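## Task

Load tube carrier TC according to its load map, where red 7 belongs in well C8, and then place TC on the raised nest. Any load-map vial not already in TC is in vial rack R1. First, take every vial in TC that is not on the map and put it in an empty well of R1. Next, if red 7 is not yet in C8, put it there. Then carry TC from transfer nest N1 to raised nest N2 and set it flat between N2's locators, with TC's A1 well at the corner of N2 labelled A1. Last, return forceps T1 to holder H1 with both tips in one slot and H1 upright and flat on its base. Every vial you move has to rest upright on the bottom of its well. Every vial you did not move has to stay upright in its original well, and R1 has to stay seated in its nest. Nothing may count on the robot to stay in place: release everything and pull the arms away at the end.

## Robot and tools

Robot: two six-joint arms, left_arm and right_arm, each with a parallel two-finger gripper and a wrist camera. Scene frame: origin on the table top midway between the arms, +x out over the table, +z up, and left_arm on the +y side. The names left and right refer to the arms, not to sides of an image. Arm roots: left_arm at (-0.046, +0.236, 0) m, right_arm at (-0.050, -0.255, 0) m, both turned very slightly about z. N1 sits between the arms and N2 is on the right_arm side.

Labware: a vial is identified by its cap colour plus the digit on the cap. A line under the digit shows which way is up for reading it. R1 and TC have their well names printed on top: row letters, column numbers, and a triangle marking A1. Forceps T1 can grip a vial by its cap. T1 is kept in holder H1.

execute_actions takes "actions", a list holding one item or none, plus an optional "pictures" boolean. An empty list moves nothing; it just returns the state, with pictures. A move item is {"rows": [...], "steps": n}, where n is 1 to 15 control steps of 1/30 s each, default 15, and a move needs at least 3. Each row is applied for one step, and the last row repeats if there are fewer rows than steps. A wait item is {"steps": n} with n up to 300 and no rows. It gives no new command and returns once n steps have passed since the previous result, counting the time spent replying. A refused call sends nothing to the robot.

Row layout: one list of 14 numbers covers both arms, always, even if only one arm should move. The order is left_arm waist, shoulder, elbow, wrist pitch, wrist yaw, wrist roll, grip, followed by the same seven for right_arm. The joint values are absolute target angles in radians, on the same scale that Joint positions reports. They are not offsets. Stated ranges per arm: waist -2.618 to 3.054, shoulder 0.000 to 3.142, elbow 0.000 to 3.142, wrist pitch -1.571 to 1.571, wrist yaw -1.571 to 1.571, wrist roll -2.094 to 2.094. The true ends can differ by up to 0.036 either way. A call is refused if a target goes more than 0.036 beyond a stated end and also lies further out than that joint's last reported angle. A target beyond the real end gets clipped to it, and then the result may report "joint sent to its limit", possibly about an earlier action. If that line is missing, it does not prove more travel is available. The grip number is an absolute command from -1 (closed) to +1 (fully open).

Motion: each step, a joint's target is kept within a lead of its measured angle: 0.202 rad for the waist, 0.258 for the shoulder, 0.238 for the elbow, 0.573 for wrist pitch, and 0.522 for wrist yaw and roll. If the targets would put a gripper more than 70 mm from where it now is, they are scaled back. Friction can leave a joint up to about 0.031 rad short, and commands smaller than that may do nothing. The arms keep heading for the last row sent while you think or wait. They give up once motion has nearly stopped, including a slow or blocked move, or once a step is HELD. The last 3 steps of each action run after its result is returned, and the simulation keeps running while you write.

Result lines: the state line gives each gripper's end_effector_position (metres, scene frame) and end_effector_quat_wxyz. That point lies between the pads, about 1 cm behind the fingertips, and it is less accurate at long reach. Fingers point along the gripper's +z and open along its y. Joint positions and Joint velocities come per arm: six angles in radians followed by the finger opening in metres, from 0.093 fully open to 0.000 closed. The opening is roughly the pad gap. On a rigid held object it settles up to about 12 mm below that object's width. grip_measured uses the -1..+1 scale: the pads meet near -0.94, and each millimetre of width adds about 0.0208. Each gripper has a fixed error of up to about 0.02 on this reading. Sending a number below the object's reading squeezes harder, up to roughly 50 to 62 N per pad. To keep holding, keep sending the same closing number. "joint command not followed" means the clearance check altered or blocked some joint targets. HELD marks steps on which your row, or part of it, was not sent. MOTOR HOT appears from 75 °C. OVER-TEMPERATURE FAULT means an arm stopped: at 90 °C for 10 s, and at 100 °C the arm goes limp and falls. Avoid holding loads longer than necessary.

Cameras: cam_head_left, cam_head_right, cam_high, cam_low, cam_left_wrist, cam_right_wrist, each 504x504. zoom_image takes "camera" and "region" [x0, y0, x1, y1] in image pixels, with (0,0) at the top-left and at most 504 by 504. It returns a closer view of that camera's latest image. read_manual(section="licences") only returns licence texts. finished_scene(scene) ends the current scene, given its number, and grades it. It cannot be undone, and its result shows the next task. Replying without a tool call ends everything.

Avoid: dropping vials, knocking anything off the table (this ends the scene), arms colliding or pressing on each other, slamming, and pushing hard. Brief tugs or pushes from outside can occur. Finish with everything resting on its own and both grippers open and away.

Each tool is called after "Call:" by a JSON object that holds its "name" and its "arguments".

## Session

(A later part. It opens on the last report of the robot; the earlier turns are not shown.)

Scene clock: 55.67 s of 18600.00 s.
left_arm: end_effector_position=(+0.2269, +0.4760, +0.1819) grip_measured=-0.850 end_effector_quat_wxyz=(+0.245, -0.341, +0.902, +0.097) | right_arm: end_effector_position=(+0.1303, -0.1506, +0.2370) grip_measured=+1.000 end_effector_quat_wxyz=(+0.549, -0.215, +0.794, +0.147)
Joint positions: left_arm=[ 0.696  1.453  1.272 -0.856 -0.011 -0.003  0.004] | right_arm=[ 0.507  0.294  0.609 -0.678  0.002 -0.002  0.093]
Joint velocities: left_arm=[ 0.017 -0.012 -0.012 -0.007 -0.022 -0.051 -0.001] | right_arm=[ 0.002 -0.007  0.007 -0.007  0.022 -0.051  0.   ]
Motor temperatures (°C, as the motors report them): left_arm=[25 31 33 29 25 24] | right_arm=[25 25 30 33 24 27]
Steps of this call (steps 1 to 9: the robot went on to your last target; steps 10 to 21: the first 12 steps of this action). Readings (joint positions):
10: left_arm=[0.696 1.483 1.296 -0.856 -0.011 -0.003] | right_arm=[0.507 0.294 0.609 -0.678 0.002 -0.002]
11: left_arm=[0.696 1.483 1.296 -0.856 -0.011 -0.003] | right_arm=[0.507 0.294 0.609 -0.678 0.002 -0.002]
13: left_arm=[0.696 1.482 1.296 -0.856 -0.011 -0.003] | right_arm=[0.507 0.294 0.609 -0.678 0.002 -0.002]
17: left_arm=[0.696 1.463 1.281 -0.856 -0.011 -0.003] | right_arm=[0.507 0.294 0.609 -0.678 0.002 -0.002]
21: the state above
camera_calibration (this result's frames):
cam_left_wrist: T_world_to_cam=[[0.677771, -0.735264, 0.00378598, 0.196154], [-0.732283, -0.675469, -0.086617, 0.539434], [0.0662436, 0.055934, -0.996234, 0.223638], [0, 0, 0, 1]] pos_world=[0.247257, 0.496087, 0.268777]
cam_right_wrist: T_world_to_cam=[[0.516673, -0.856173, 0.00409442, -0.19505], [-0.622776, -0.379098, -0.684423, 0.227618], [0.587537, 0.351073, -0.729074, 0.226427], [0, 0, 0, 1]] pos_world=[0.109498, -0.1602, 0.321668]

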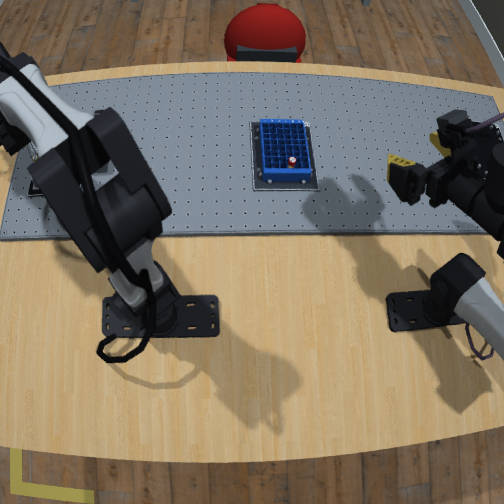

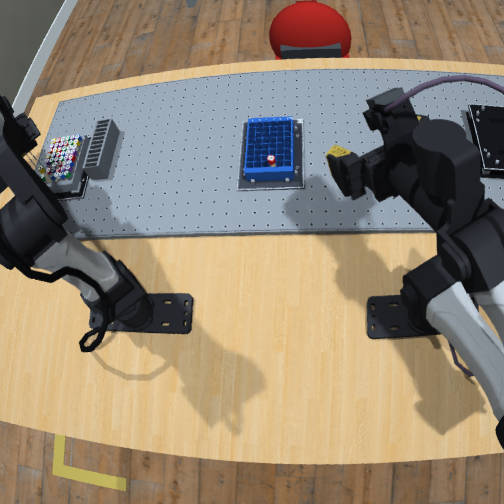

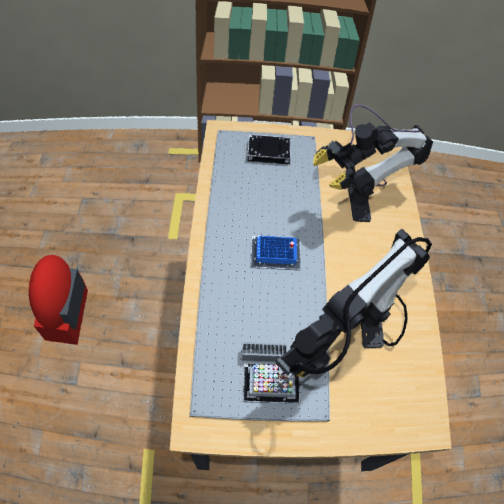

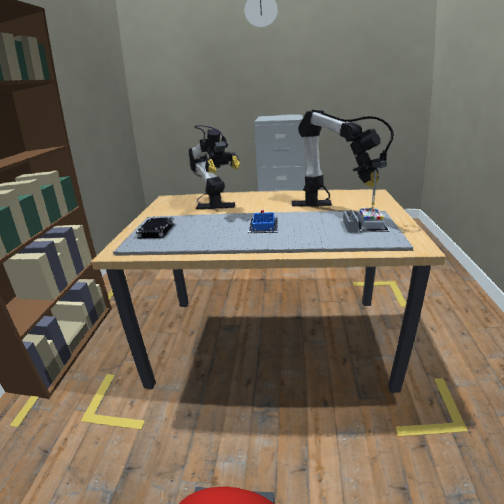

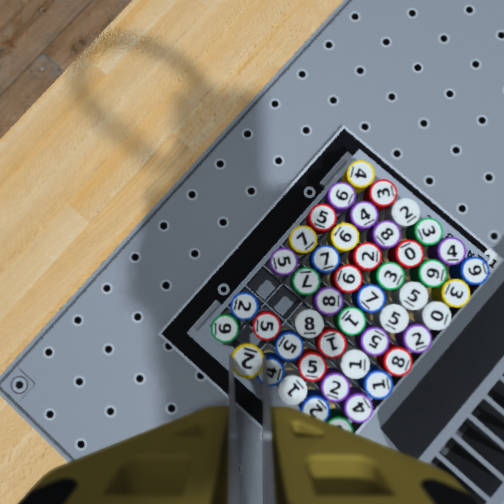

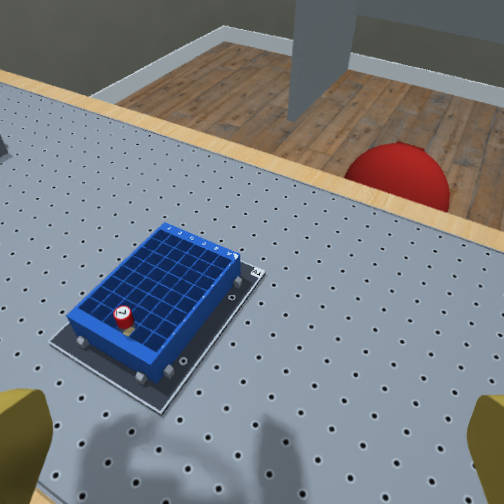

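Call:
{"name": "execute_actions", "arguments": {"actions": [{"rows":[[0.685,1.428,1.248,-0.87,-0.005,-0.006,-0.86,0.5,0.3,0.6,-0.7,0,0,1],[0.685,1.424,1.243,-0.87,-0.005,-0.006,-0.86,0.5,0.3,0.6,-0.7,0,0,1],[0.685,1.42,1.239,-0.87,-0.005,-0.006,-0.86,0.5,0.3,0.6,-0.7,0,0,1],[0.685,1.416,1.235,-0.87,-0.005,-0.006,-0.86,0.5,0.3,0.6,-0.7,0,0,1],[0.685,1.412,1.231,-0.87,-0.005,-0.006,-0.86,0.5,0.3,0.6,-0.7,0,0,1],[0.685,1.408,1.227,-0.87,-0.005,-0.006,-0.86,0.5,0.3,0.6,-0.7,0,0,1]],"steps":13}], "pictures": true}}

Call:
{"name": "zoom_image", "arguments": {"camera": "cam_left_wrist", "region": [150, 220, 350, 420]}}

Scene clock: 56.23 s of 18600.00 s.
left_arm: end_effector_position=(+0.2227, +0.4723, +0.1815) grip_measured=-0.850 end_effector_quat_wxyz=(+0.246, -0.341, +0.902, +0.098) | right_arm: end_effector_position=(+0.1303, -0.1506, +0.2370) grip_measured=+1.000 end_effector_quat_wxyz=(+0.549, -0.215, +0.794, +0.147)
Joint positions: left_arm=[ 0.696  1.429  1.248 -0.854 -0.011 -0.003  0.004] | right_arm=[ 0.507  0.294  0.609 -0.678  0.002 -0.002  0.093]
Joint velocities: left_arm=[-0.007 -0.022 -0.007  0.037  0.066 -0.022 -0.001] | right_arm=[-0.007 -0.007  0.002  0.037 -0.081  0.022  0.   ]
Motor temperatures (°C, as the motors report them): left_arm=[25 31 33 29 25 24] | right_arm=[25 25 30 33 24 27]
Steps of this call (steps 1 to 3: the last 3 steps of your previous action; steps 4 to 7: the robot went on to your last target; steps 8 to 17: the first 10 steps of this action). Readings (joint positions):
8: left_arm=[0.696 1.452 1.271 -0.856 -0.011 -0.003] | right_arm=[0.507 0.294 0.609 -0.678 0.002 -0.002]
9: left_arm=[0.696 1.452 1.270 -0.856 -0.011 -0.003] | right_arm=[0.507 0.294 0.609 -0.678 0.002 -0.002]
11: left_arm=[0.696 1.447 1.264 -0.854 -0.011 -0.003] | right_arm=[0.507 0.294 0.609 -0.678 0.002 -0.002]
15: left_arm=[0.696 1.430 1.250 -0.854 -0.011 -0.003] | right_arm=[0.507 0.294 0.609 -0.678 0.002 -0.002]
17: the state above
camera_calibration (this result's frames):
cam_left_wrist: T_world_to_cam=[[0.677762, -0.735271, 0.00387204, 0.196305], [-0.73208, -0.675293, -0.0896557, 0.53419], [0.068536, 0.0579305, -0.995965, 0.222277], [0, 0, 0, 1]] pos_world=[0.242788, 0.492195, 0.268513]
cam_right_wrist: T_world_to_cam=[[0.516673, -0.856173, 0.00409442, -0.19505], [-0.622776, -0.379098, -0.684423, 0.227618], [0.587537, 0.351073, -0.729074, 0.226427], [0, 0, 0, 1]] pos_world=[0.109498, -0.1602, 0.321668]

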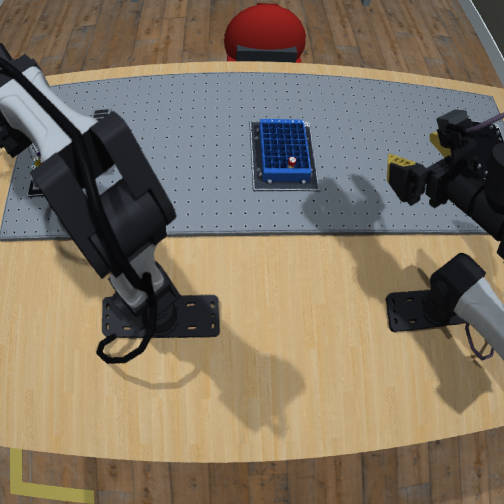

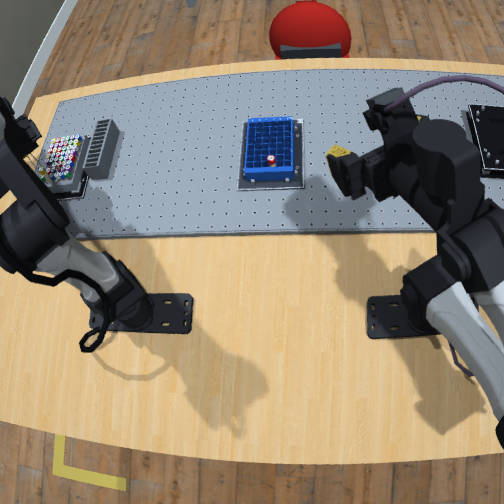

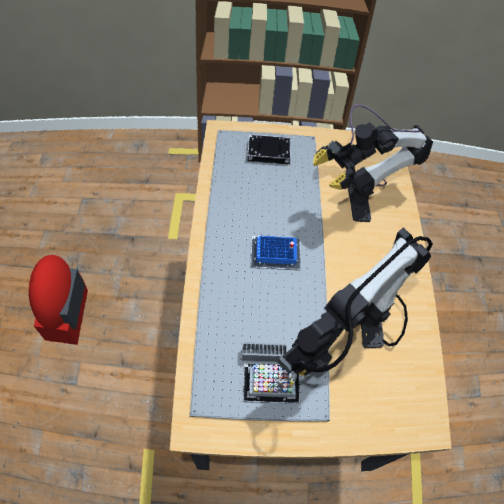

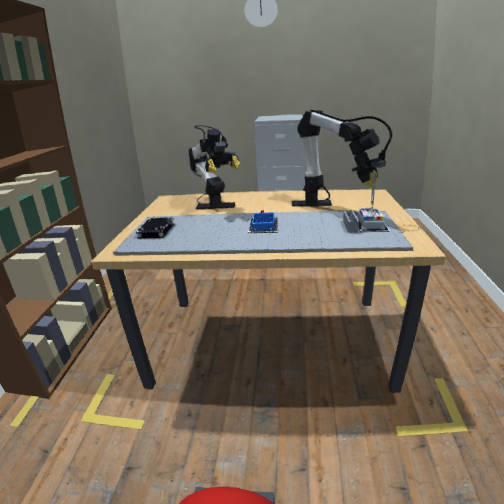

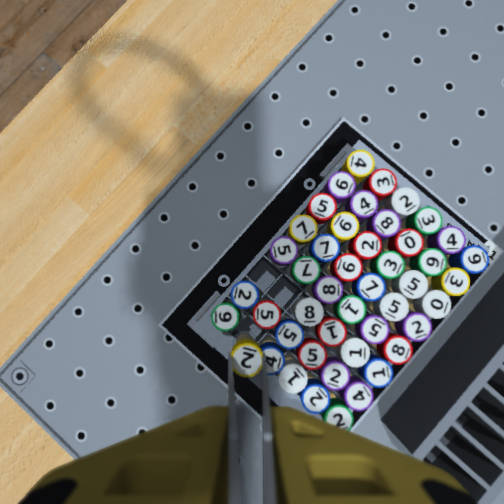

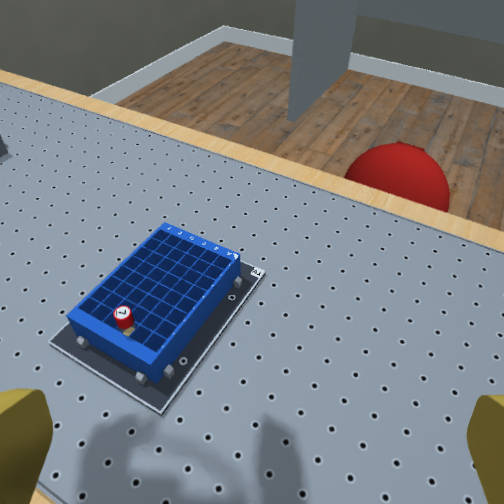

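Region (150, 220, 350, 420) of cam_left_wrist's 504x504 image, scaled by 2.520, with more detail than that image has.

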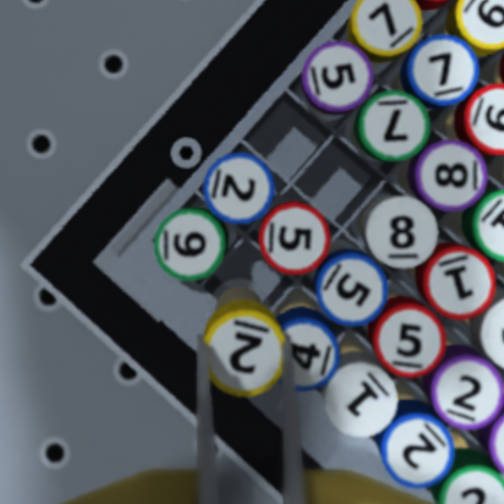

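Call:
{"name": "execute_actions", "arguments": {"actions": [{"rows":[[0.685,1.42,1.27,-0.845,-0.005,-0.006,-0.86,0.5,0.3,0.6,-0.7,0,0,1],[0.685,1.42,1.278,-0.845,-0.005,-0.006,-0.86,0.5,0.3,0.6,-0.7,0,0,1],[0.685,1.42,1.284,-0.845,-0.005,-0.006,-0.86,0.5,0.3,0.6,-0.7,0,0,1],[0.685,1.42,1.29,-0.845,0.0,-0.006,-0.86,0.5,0.3,0.6,-0.7,0,0,1],[0.685,1.42,1.294,-0.845,0.003,-0.006,-0.86,0.5,0.3,0.6,-0.7,0,0,1]],"steps":14}], "pictures": true}}

Call:
{"name": "zoom_image", "arguments": {"camera": "cam_left_wrist", "region": [150, 220, 350, 420]}}

Scene clock: 56.80 s of 18600.00 s.
left_arm: end_effector_position=(+0.2268, +0.4751, +0.1911) grip_measured=-0.850 end_effector_quat_wxyz=(+0.259, -0.339, +0.899, +0.101) | right_arm: end_effector_position=(+0.1303, -0.1506, +0.2370) grip_measured=+1.000 end_effector_quat_wxyz=(+0.549, -0.215, +0.794, +0.147)
Joint positions: left_arm=[ 0.696  1.429  1.273 -0.852 -0.008 -0.003  0.004] | right_arm=[ 0.507  0.294  0.609 -0.678  0.002 -0.002  0.093]
Joint velocities: left_arm=[ 0.002 -0.012 -0.022  0.007 -0.051 -0.022  0.   ] | right_arm=[ 0.007 -0.017 -0.002 -0.037 -0.007  0.037  0.   ]
Motor temperatures (°C, as the motors report them): left_arm=[25 31 33 29 25 24] | right_arm=[25 25 30 33 24 27]
Steps of this call (steps 1 to 3: the last 3 steps of your previous action; steps 4 to 6: the robot went on to your last target; steps 7 to 17: the first 11 steps of this action). Readings (joint positions):
7: left_arm=[0.696 1.429 1.248 -0.853 -0.011 -0.003] | right_arm=[0.507 0.294 0.609 -0.678 0.002 -0.002]
8: left_arm=[0.696 1.429 1.250 -0.852 -0.011 -0.003] | right_arm=[0.507 0.294 0.609 -0.678 0.002 -0.002]
10: left_arm=[0.696 1.429 1.256 -0.852 -0.011 -0.003] | right_arm=[0.507 0.294 0.609 -0.678 0.002 -0.002]
14: left_arm=[0.696 1.429 1.272 -0.852 -0.009 -0.003] | right_arm=[0.507 0.294 0.609 -0.678 0.002 -0.002]
17: the state above
camera_calibration (this result's frames):
cam_left_wrist: T_world_to_cam=[[0.676318, -0.736572, 0.00751541, 0.195798], [-0.731053, -0.672432, -0.115746, 0.543396], [0.090309, 0.0727871, -0.99325, 0.21884], [0, 0, 0, 1]] pos_world=[0.245066, 0.493687, 0.278787]
cam_right_wrist: T_world_to_cam=[[0.516673, -0.856173, 0.00409442, -0.19505], [-0.622776, -0.379098, -0.684423, 0.227618], [0.587537, 0.351073, -0.729074, 0.226427], [0, 0, 0, 1]] pos_world=[0.109498, -0.1602, 0.321668]

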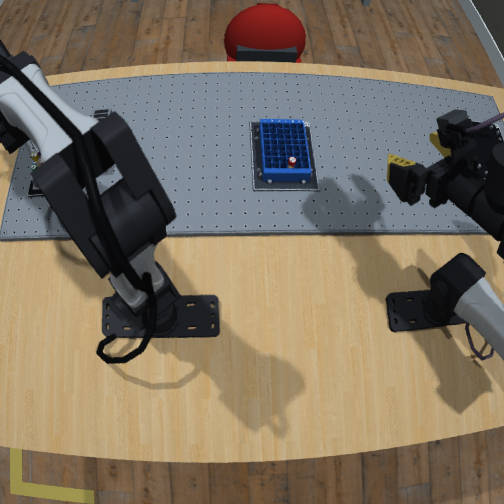

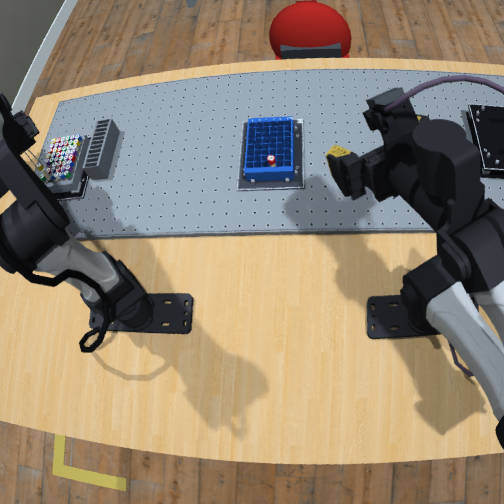

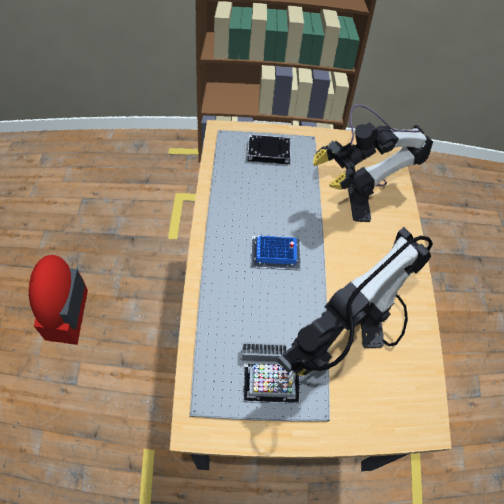

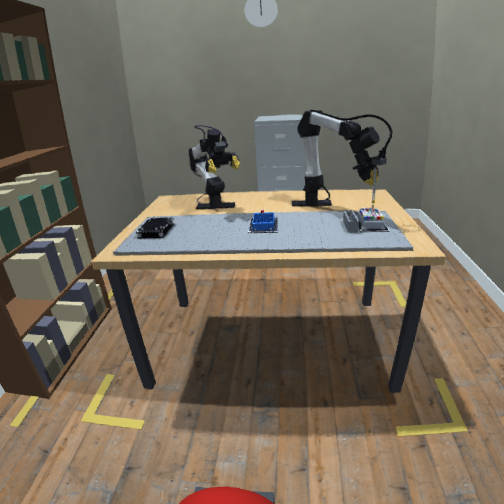

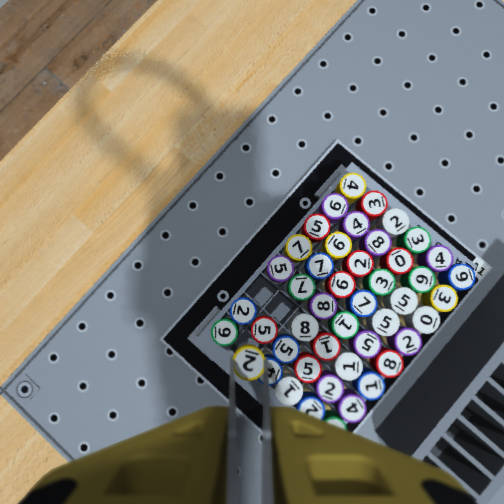

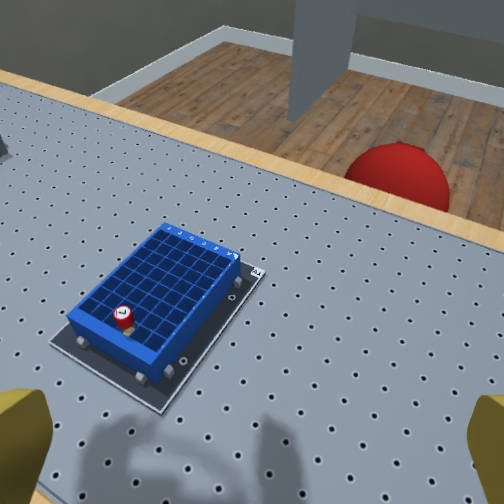

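Region (150, 220, 350, 420) of cam_left_wrist's 504x504 image, scaled by 2.520, with more detail than that image has.

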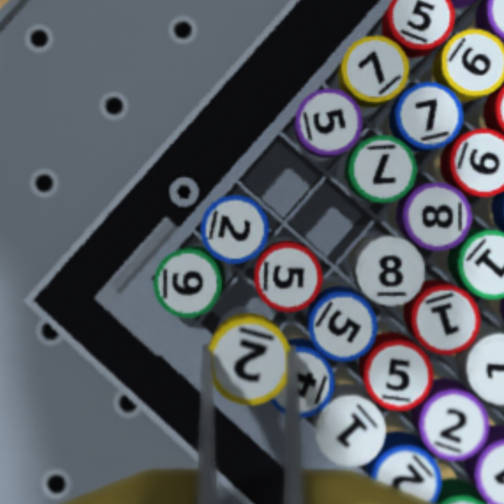

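Call:
{"name": "execute_actions", "arguments": {"actions": [{"rows":[[0.685,1.42,1.28,-0.825,-0.018,-0.006,-0.86,0.5,0.3,0.6,-0.7,0,0,1],[0.685,1.42,1.28,-0.818,-0.024,-0.006,-0.86,0.5,0.3,0.6,-0.7,0,0,1],[0.685,1.42,1.28,-0.811,-0.024,-0.006,-0.86,0.5,0.3,0.6,-0.7,0,0,1]]}]}}

Call:
{"name": "execute_actions", "arguments": {"actions": [{"rows":[[0.685,1.444,1.275,-0.83,-0.02,-0.006,-0.86,0.5,0.3,0.6,-0.7,0,0,1],[0.685,1.448,1.275,-0.83,-0.02,-0.006,-0.86,0.5,0.3,0.6,-0.7,0,0,1],[0.685,1.452,1.275,-0.83,-0.02,-0.006,-0.86,0.5,0.3,0.6,-0.7,0,0,1],[0.685,1.456,1.275,-0.83,-0.02,-0.006,-0.86,0.5,0.3,0.6,-0.7,0,0,1],[0.685,1.46,1.275,-0.83,-0.02,-0.006,-0.86,0.5,0.3,0.6,-0.7,0,0,1],[0.685,1.464,1.275,-0.83,-0.02,-0.006,-0.86,0.5,0.3,0.6,-0.7,0,0,1],[0.685,1.468,1.275,-0.83,-0.02,-0.006,-0.86,0.5,0.3,0.6,-0.7,0,0,1],[0.685,1.472,1.275,-0.83,-0.02,-0.006,-0.86,0.5,0.3,0.6,-0.7,0,0,1],[0.685,1.476,1.275,-0.83,-0.02,-0.006,-0.86,0.5,0.3,0.6,-0.7,0,0,1],[0.685,1.48,1.275,-0.83,-0.02,-0.006,-0.86,0.5,0.3,0.6,-0.7,0,0,1],[0.685,1.484,1.275,-0.83,-0.02,-0.006,-0.86,0.5,0.3,0.6,-0.7,0,0,1],[0.685,1.488,1.275,-0.83,-0.02,-0.006,-0.86,0.5,0.3,0.6,-0.7,0,0,1]]}]}}

Call:
{"name": "execute_actions", "arguments": {"actions": [{"steps":6}], "pictures": true}}

Call:
{"name": "zoom_image", "arguments": {"camera": "cam_left_wrist", "region": [150, 220, 350, 420]}}

Scene clock: 57.53 s of 18600.00 s.
left_arm: end_effector_position=(+0.2286, +0.4779, +0.1931) grip_measured=-0.850 end_effector_quat_wxyz=(+0.265, -0.339, +0.896, +0.105) | right_arm: end_effector_position=(+0.1303, -0.1506, +0.2370) grip_measured=+1.000 end_effector_quat_wxyz=(+0.549, -0.215, +0.794, +0.147)
Joint positions: left_arm=[ 0.696  1.429  1.273 -0.837 -0.013 -0.003  0.004] | right_arm=[ 0.507  0.294  0.609 -0.678  0.002 -0.002  0.093]
Joint velocities: left_arm=[-0.007  0.007 -0.002  0.037  0.007 -0.007  0.   ] | right_arm=[ 0.002 -0.017  0.007  0.022  0.022 -0.051  0.   ]
Motor temperatures (°C, as the motors report them): left_arm=[25 31 33 29 25 24] | right_arm=[25 25 30 33 24 27]
Steps of this call (steps 1 to 3: the last 3 steps of your previous action; steps 4 to 10: the robot went on to your last target; steps 11 to 22: the first 12 steps of this action). Readings (joint positions):
11: left_arm=[0.696 1.429 1.273 -0.852 -0.008 -0.003] | right_arm=[0.507 0.294 0.609 -0.678 0.002 -0.002]
12: left_arm=[0.696 1.429 1.273 -0.851 -0.008 -0.003] | right_arm=[0.507 0.294 0.609 -0.678 0.002 -0.002]
14: left_arm=[0.696 1.429 1.273 -0.846 -0.011 -0.003] | right_arm=[0.507 0.294 0.609 -0.678 0.002 -0.002]
18: left_arm=[0.696 1.429 1.273 -0.839 -0.013 -0.003] | right_arm=[0.507 0.294 0.609 -0.678 0.002 -0.002]
22: the state above

Scene clock: 58.03 s of 18600.00 s.
left_arm: end_effector_position=(+0.2306, +0.4796, +0.1811) grip_measured=-0.850 end_effector_quat_wxyz=(+0.250, -0.341, +0.901, +0.100) | right_arm: end_effector_position=(+0.1303, -0.1506, +0.2370) grip_measured=+1.000 end_effector_quat_wxyz=(+0.549, -0.215, +0.794, +0.147)
Joint positions: left_arm=[ 0.696  1.463  1.273 -0.836 -0.013 -0.003  0.004] | right_arm=[ 0.507  0.294  0.609 -0.678  0.002 -0.002  0.093]
Joint velocities: left_arm=[-0.007  0.115  0.002  0.037 -0.051  0.037 -0.001] | right_arm=[-0.007 -0.007  0.002  0.022 -0.066  0.007  0.   ]
Motor temperatures (°C, as the motors report them): left_arm=[25 31 33 29 25 24] | right_arm=[25 25 30 33 24 27]
Steps of this call (steps 1 to 3: the last 3 steps of your previous action; steps 4 to 15: the first 12 steps of this action). Readings (joint positions):
4: left_arm=[0.696 1.429 1.273 -0.837 -0.013 -0.003] | right_arm=[0.507 0.294 0.609 -0.678 0.002 -0.002]
5: left_arm=[0.696 1.429 1.273 -0.837 -0.013 -0.003] | right_arm=[0.507 0.294 0.609 -0.678 0.002 -0.002]
7: left_arm=[0.696 1.429 1.273 -0.837 -0.013 -0.003] | right_arm=[0.507 0.294 0.609 -0.678 0.002 -0.002]
11: left_arm=[0.696 1.442 1.273 -0.837 -0.013 -0.003] | right_arm=[0.507 0.294 0.609 -0.678 0.002 -0.002]
15: the state above

Scene clock: 58.23 s of 18600.00 s.
left_arm: end_effector_position=(+0.2317, +0.4806, +0.1812) grip_measured=-0.850 end_effector_quat_wxyz=(+0.251, -0.341, +0.900, +0.101) | right_arm: end_effector_position=(+0.1303, -0.1506, +0.2370) grip_measured=+1.000 end_effector_quat_wxyz=(+0.549, -0.215, +0.794, +0.147)
Joint positions: left_arm=[ 0.696  1.465  1.273 -0.83  -0.013 -0.003  0.004] | right_arm=[ 0.507  0.294  0.609 -0.678  0.002 -0.002  0.093]
Joint velocities: left_arm=[-0.017 -0.007 -0.012  0.007 -0.007  0.022 -0.   ] | right_arm=[ 0.007  0.017  0.002 -0.022 -0.007 -0.022  0.   ]
Motor temperatures (°C, as the motors report them): left_arm=[25 31 33 29 25 24] | right_arm=[25 25 30 33 24 27]
Kept back: nothing.
Steps of this call (steps 1 to 3: the last 3 steps of your previous action; steps 4 to 6: the robot went on to your last target). Readings (joint positions):
1: left_arm=[0.696 1.465 1.273 -0.832 -0.013 -0.003] | right_arm=[0.507 0.294 0.609 -0.678 0.002 -0.002]
2: left_arm=[0.696 1.465 1.273 -0.830 -0.013 -0.003] | right_arm=[0.507 0.294 0.609 -0.678 0.002 -0.002]
4: left_arm=[0.696 1.465 1.273 -0.830 -0.013 -0.003] | right_arm=[0.507 0.294 0.609 -0.678 0.002 -0.002]
6: the state above
camera_calibration (this result's frames):
cam_left_wrist: T_world_to_cam=[[0.67846, -0.734633, 0.00257806, 0.196049], [-0.730666, -0.675153, -0.101469, 0.548071], [0.0762833, 0.0669592, -0.994835, 0.214544], [0, 0, 0, 1]] pos_world=[0.251079, 0.499689, 0.268543]
cam_right_wrist: T_world_to_cam=[[0.516673, -0.856173, 0.00409442, -0.19505], [-0.622776, -0.379098, -0.684423, 0.227618], [0.587537, 0.351073, -0.729074, 0.226427], [0, 0, 0, 1]] pos_world=[0.109498, -0.1602, 0.321668]

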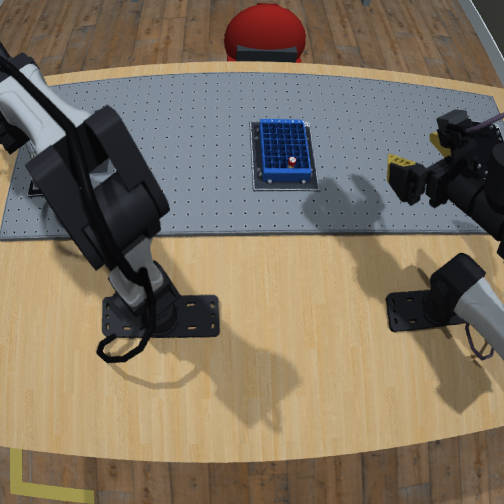

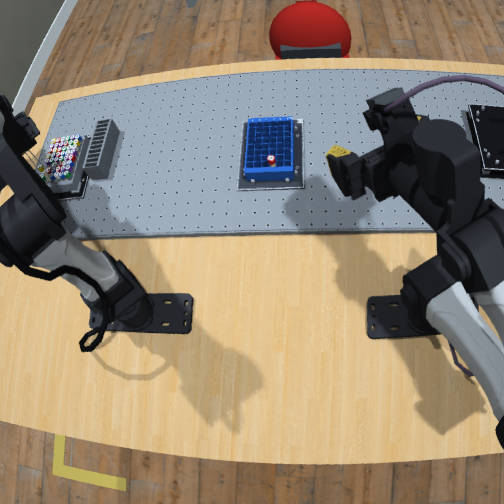

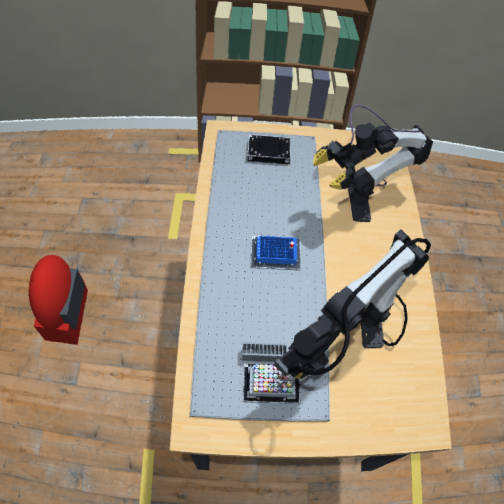

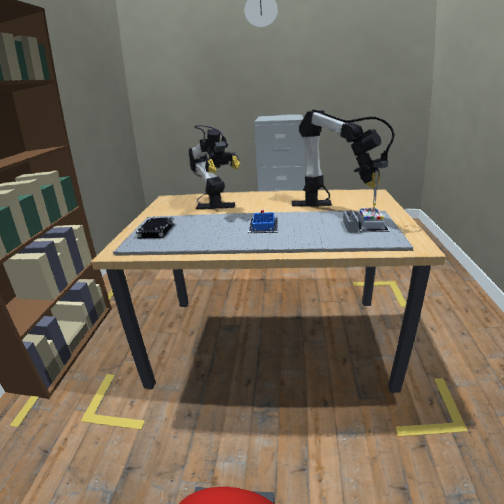

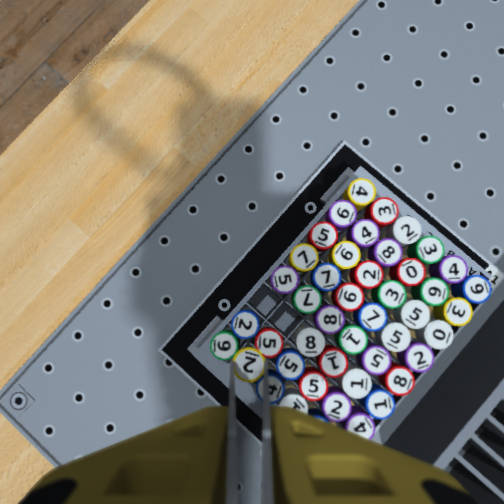

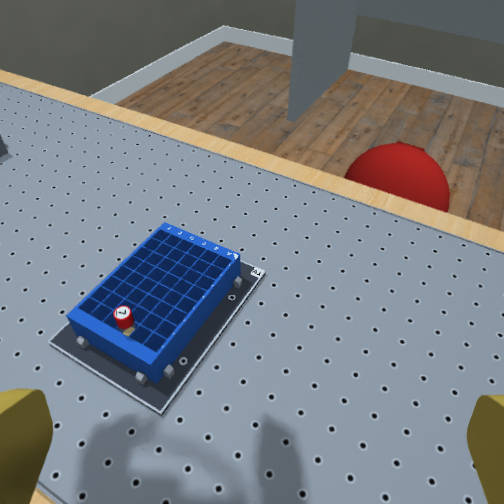

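Region (150, 220, 350, 420) of cam_left_wrist's 504x504 image, scaled by 2.520, with more detail than that image has.

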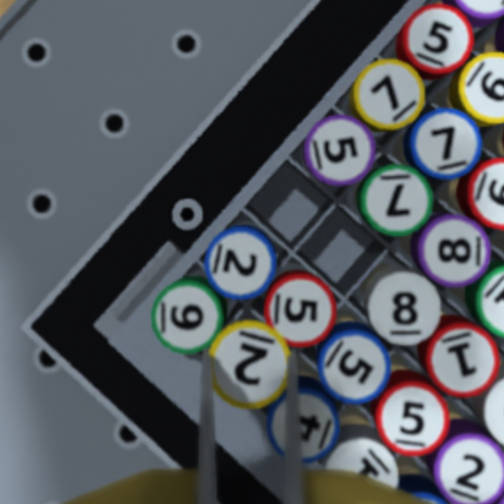

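Call:
{"name": "execute_actions", "arguments": {"actions": [{"rows":[[0.685,1.45,1.25,-0.845,-0.02,-0.006,-0.86,0.5,0.3,0.6,-0.7,0,0,1],[0.685,1.44,1.247,-0.845,-0.02,-0.006,-0.86,0.5,0.3,0.6,-0.7,0,0,1],[0.685,1.436,1.243,-0.845,-0.02,-0.006,-0.86,0.5,0.3,0.6,-0.7,0,0,1],[0.685,1.432,1.239,-0.845,-0.02,-0.006,-0.86,0.5,0.3,0.6,-0.7,0,0,1],[0.685,1.428,1.235,-0.845,-0.02,-0.006,-0.86,0.5,0.3,0.6,-0.7,0,0,1],[0.685,1.424,1.231,-0.845,-0.02,-0.006,-0.86,0.5,0.3,0.6,-0.7,0,0,1],[0.685,1.42,1.227,-0.845,-0.02,-0.006,-0.86,0.5,0.3,0.6,-0.7,0,0,1],[0.685,1.416,1.223,-0.845,-0.02,-0.006,-0.86,0.5,0.3,0.6,-0.7,0,0,1],[0.685,1.412,1.219,-0.845,-0.02,-0.006,-0.86,0.5,0.3,0.6,-0.7,0,0,1]]}], "pictures": true}}

Call:
{"name": "zoom_image", "arguments": {"camera": "cam_left_wrist", "region": [150, 220, 350, 420]}}

Scene clock: 58.80 s of 18600.00 s.
left_arm: end_effector_position=(+0.2252, +0.4750, +0.1808) grip_measured=-0.850 end_effector_quat_wxyz=(+0.252, -0.341, +0.900, +0.101) | right_arm: end_effector_position=(+0.1303, -0.1506, +0.2370) grip_measured=+1.000 end_effector_quat_wxyz=(+0.549, -0.215, +0.794, +0.147)
Joint positions: left_arm=[ 0.696  1.431  1.241 -0.83  -0.013 -0.003  0.004] | right_arm=[ 0.507  0.294  0.609 -0.678  0.002 -0.002  0.093]
Joint velocities: left_arm=[-0.007  0.007 -0.012  0.022  0.051 -0.066 -0.001] | right_arm=[ 0.002 -0.012 -0.012  0.037  0.051  0.037  0.   ]
Motor temperatures (°C, as the motors report them): left_arm=[25 31 33 29 25 24] | right_arm=[25 25 30 33 24 27]
Steps of this call (steps 1 to 5: the robot went on to your last target; steps 6 to 17: the first 12 steps of this action). Readings (joint positions):
6: left_arm=[0.696 1.465 1.273 -0.830 -0.013 -0.003] | right_arm=[0.507 0.294 0.609 -0.678 0.002 -0.002]
7: left_arm=[0.696 1.465 1.273 -0.830 -0.013 -0.003] | right_arm=[0.507 0.294 0.609 -0.678 0.002 -0.002]
9: left_arm=[0.696 1.461 1.269 -0.830 -0.013 -0.003] | right_arm=[0.507 0.294 0.609 -0.678 0.002 -0.002]
13: left_arm=[0.696 1.442 1.251 -0.830 -0.013 -0.003] | right_arm=[0.507 0.294 0.609 -0.678 0.002 -0.002]
17: the state above
camera_calibration (this result's frames):
cam_left_wrist: T_world_to_cam=[[0.678456, -0.734636, 0.00263364, 0.19629], [-0.730519, -0.675024, -0.103366, 0.539805], [0.0777141, 0.0682053, -0.99464, 0.214088], [0, 0, 0, 1]] pos_world=[0.244525, 0.493981, 0.268221]
cam_right_wrist: T_world_to_cam=[[0.516673, -0.856173, 0.00409442, -0.19505], [-0.622776, -0.379098, -0.684423, 0.227618], [0.587537, 0.351073, -0.729074, 0.226427], [0, 0, 0, 1]] pos_world=[0.109498, -0.1602, 0.321668]

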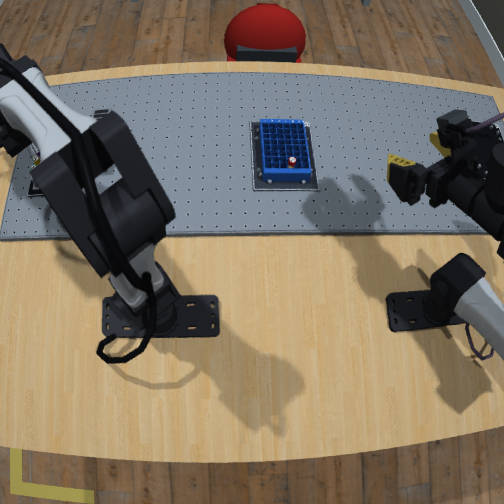

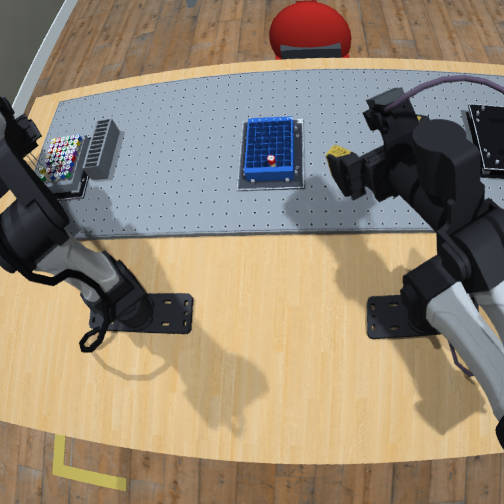

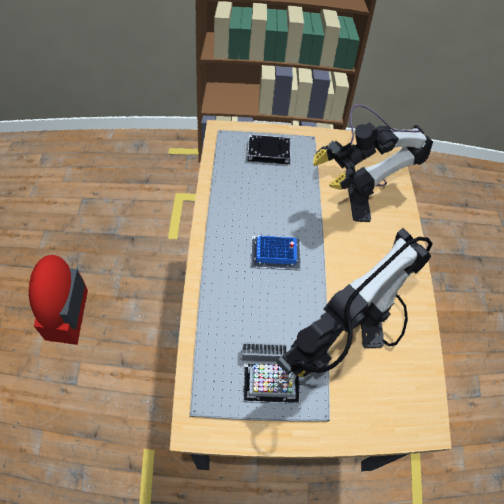

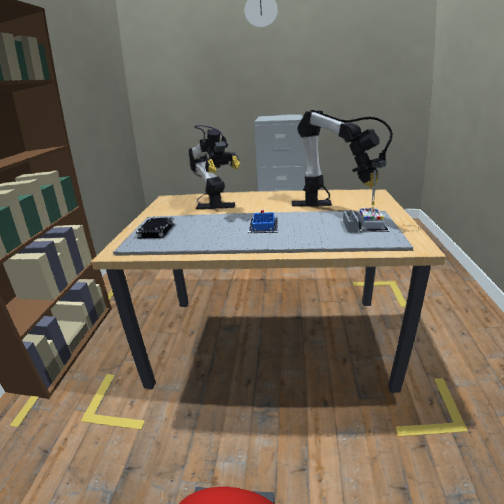

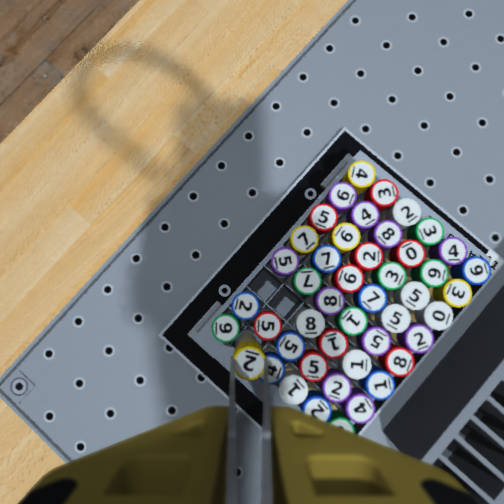

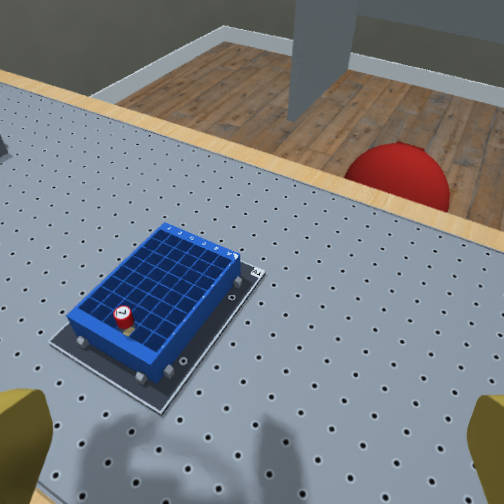

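Region (150, 220, 350, 420) of cam_left_wrist's 504x504 image, scaled by 2.520, with more detail than that image has.

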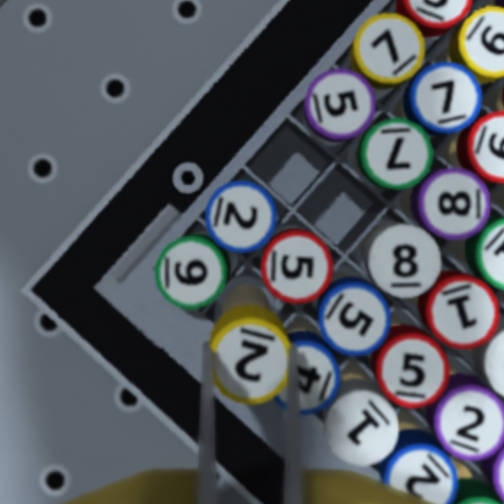

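Call:
{"name": "execute_actions", "arguments": {"actions": [{"rows":[[0.685,1.405,1.245,-0.822,-0.013,-0.006,-0.86,0.5,0.3,0.6,-0.7,0,0,1],[0.685,1.40,1.245,-0.822,-0.013,-0.006,-0.86,0.5,0.3,0.6,-0.7,0,0,1],[0.685,1.395,1.245,-0.822,-0.013,-0.006,-0.86,0.5,0.3,0.6,-0.7,0,0,1]],"steps":12}], "pictures": true}}

Call:
{"name": "zoom_image", "arguments": {"camera": "cam_left_wrist", "region": [200, 290, 300, 390]}}

Scene clock: 59.23 s of 18600.00 s.
left_arm: end_effector_position=(+0.2249, +0.4746, +0.1849) grip_measured=-0.850 end_effector_quat_wxyz=(+0.258, -0.340, +0.898, +0.103) | right_arm: end_effector_position=(+0.1303, -0.1506, +0.2370) grip_measured=+1.000 end_effector_quat_wxyz=(+0.549, -0.215, +0.794, +0.147)
Joint positions: left_arm=[ 0.696  1.42   1.24  -0.828 -0.013 -0.003  0.004] | right_arm=[ 0.507  0.294  0.609 -0.678  0.002 -0.002  0.093]
Joint velocities: left_arm=[ 0.022  0.007  0.007  0.022 -0.081  0.037 -0.001] | right_arm=[-0.007  0.007 -0.002 -0.022  0.007 -0.051  0.   ]
Motor temperatures (°C, as the motors report them): left_arm=[25 31 33 29 25 24] | right_arm=[25 25 30 34 24 27]
Steps of this call (steps 1 to 3: the last 3 steps of your previous action; step 4: the robot went on to your last target; steps 5 to 13: the first 9 steps of this action). Readings (joint positions):
5: left_arm=[0.696 1.431 1.240 -0.830 -0.013 -0.003] | right_arm=[0.507 0.294 0.609 -0.678 0.002 -0.002]
6: left_arm=[0.696 1.431 1.240 -0.829 -0.013 -0.003] | right_arm=[0.507 0.294 0.609 -0.678 0.002 -0.002]
8: left_arm=[0.696 1.428 1.240 -0.828 -0.013 -0.003] | right_arm=[0.507 0.294 0.609 -0.678 0.002 -0.002]
12: left_arm=[0.696 1.420 1.240 -0.828 -0.013 -0.003] | right_arm=[0.507 0.294 0.609 -0.678 0.002 -0.002]
13: the state above
camera_calibration (this result's frames):
cam_left_wrist: T_world_to_cam=[[0.678429, -0.73466, 0.0030113, 0.196242], [-0.729445, -0.674089, -0.116252, 0.541444], [0.0874356, 0.0766721, -0.993215, 0.211657], [0, 0, 0, 1]] pos_world=[0.243311, 0.492924, 0.272574]
cam_right_wrist: T_world_to_cam=[[0.516673, -0.856173, 0.00409442, -0.19505], [-0.622776, -0.379098, -0.684423, 0.227618], [0.587537, 0.351073, -0.729074, 0.226427], [0, 0, 0, 1]] pos_world=[0.109498, -0.1602, 0.321668]

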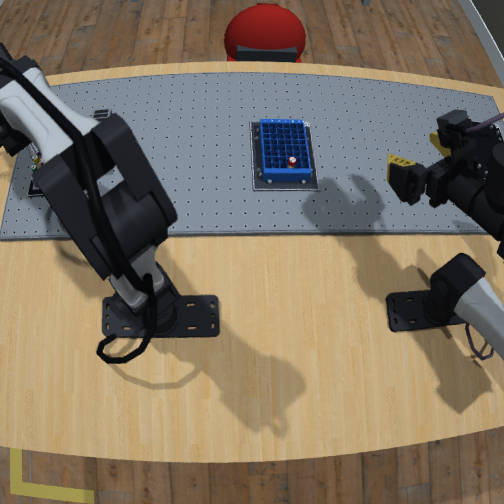

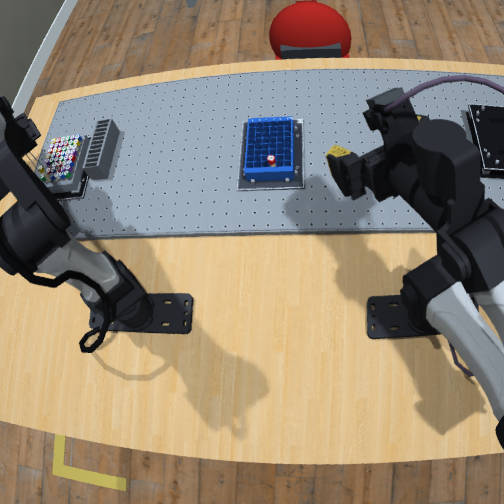

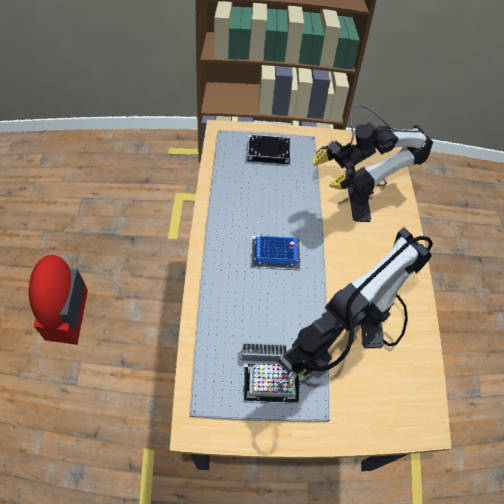

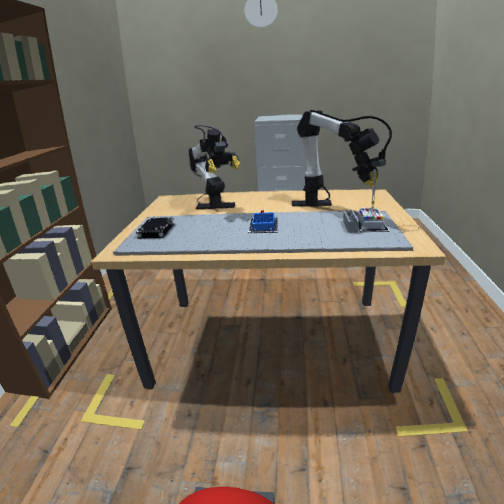

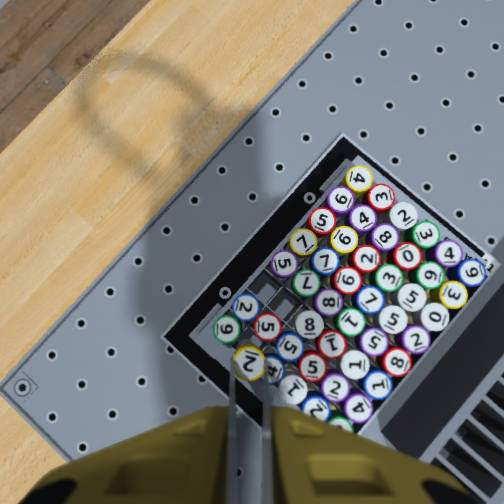

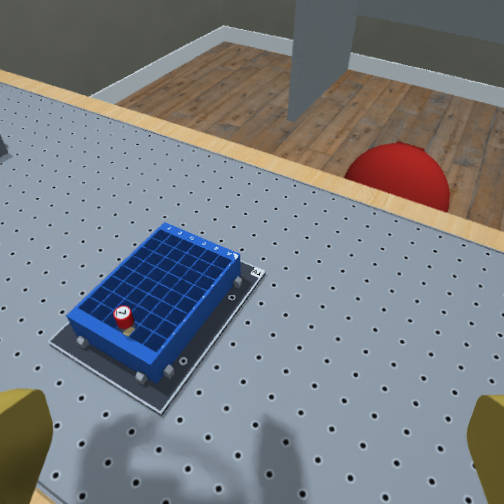

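Region (200, 290, 300, 390) of cam_left_wrist's 504x504 image, scaled by 5.040, with more detail than that image has.

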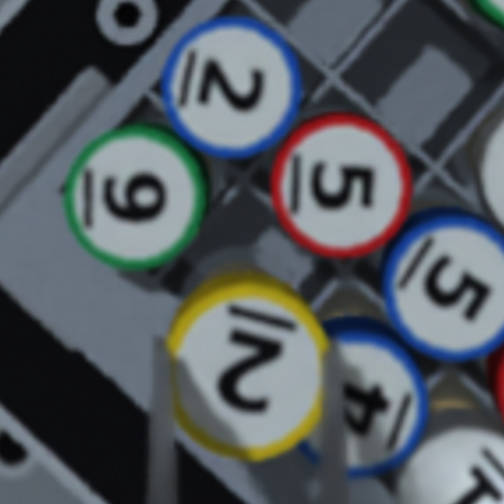

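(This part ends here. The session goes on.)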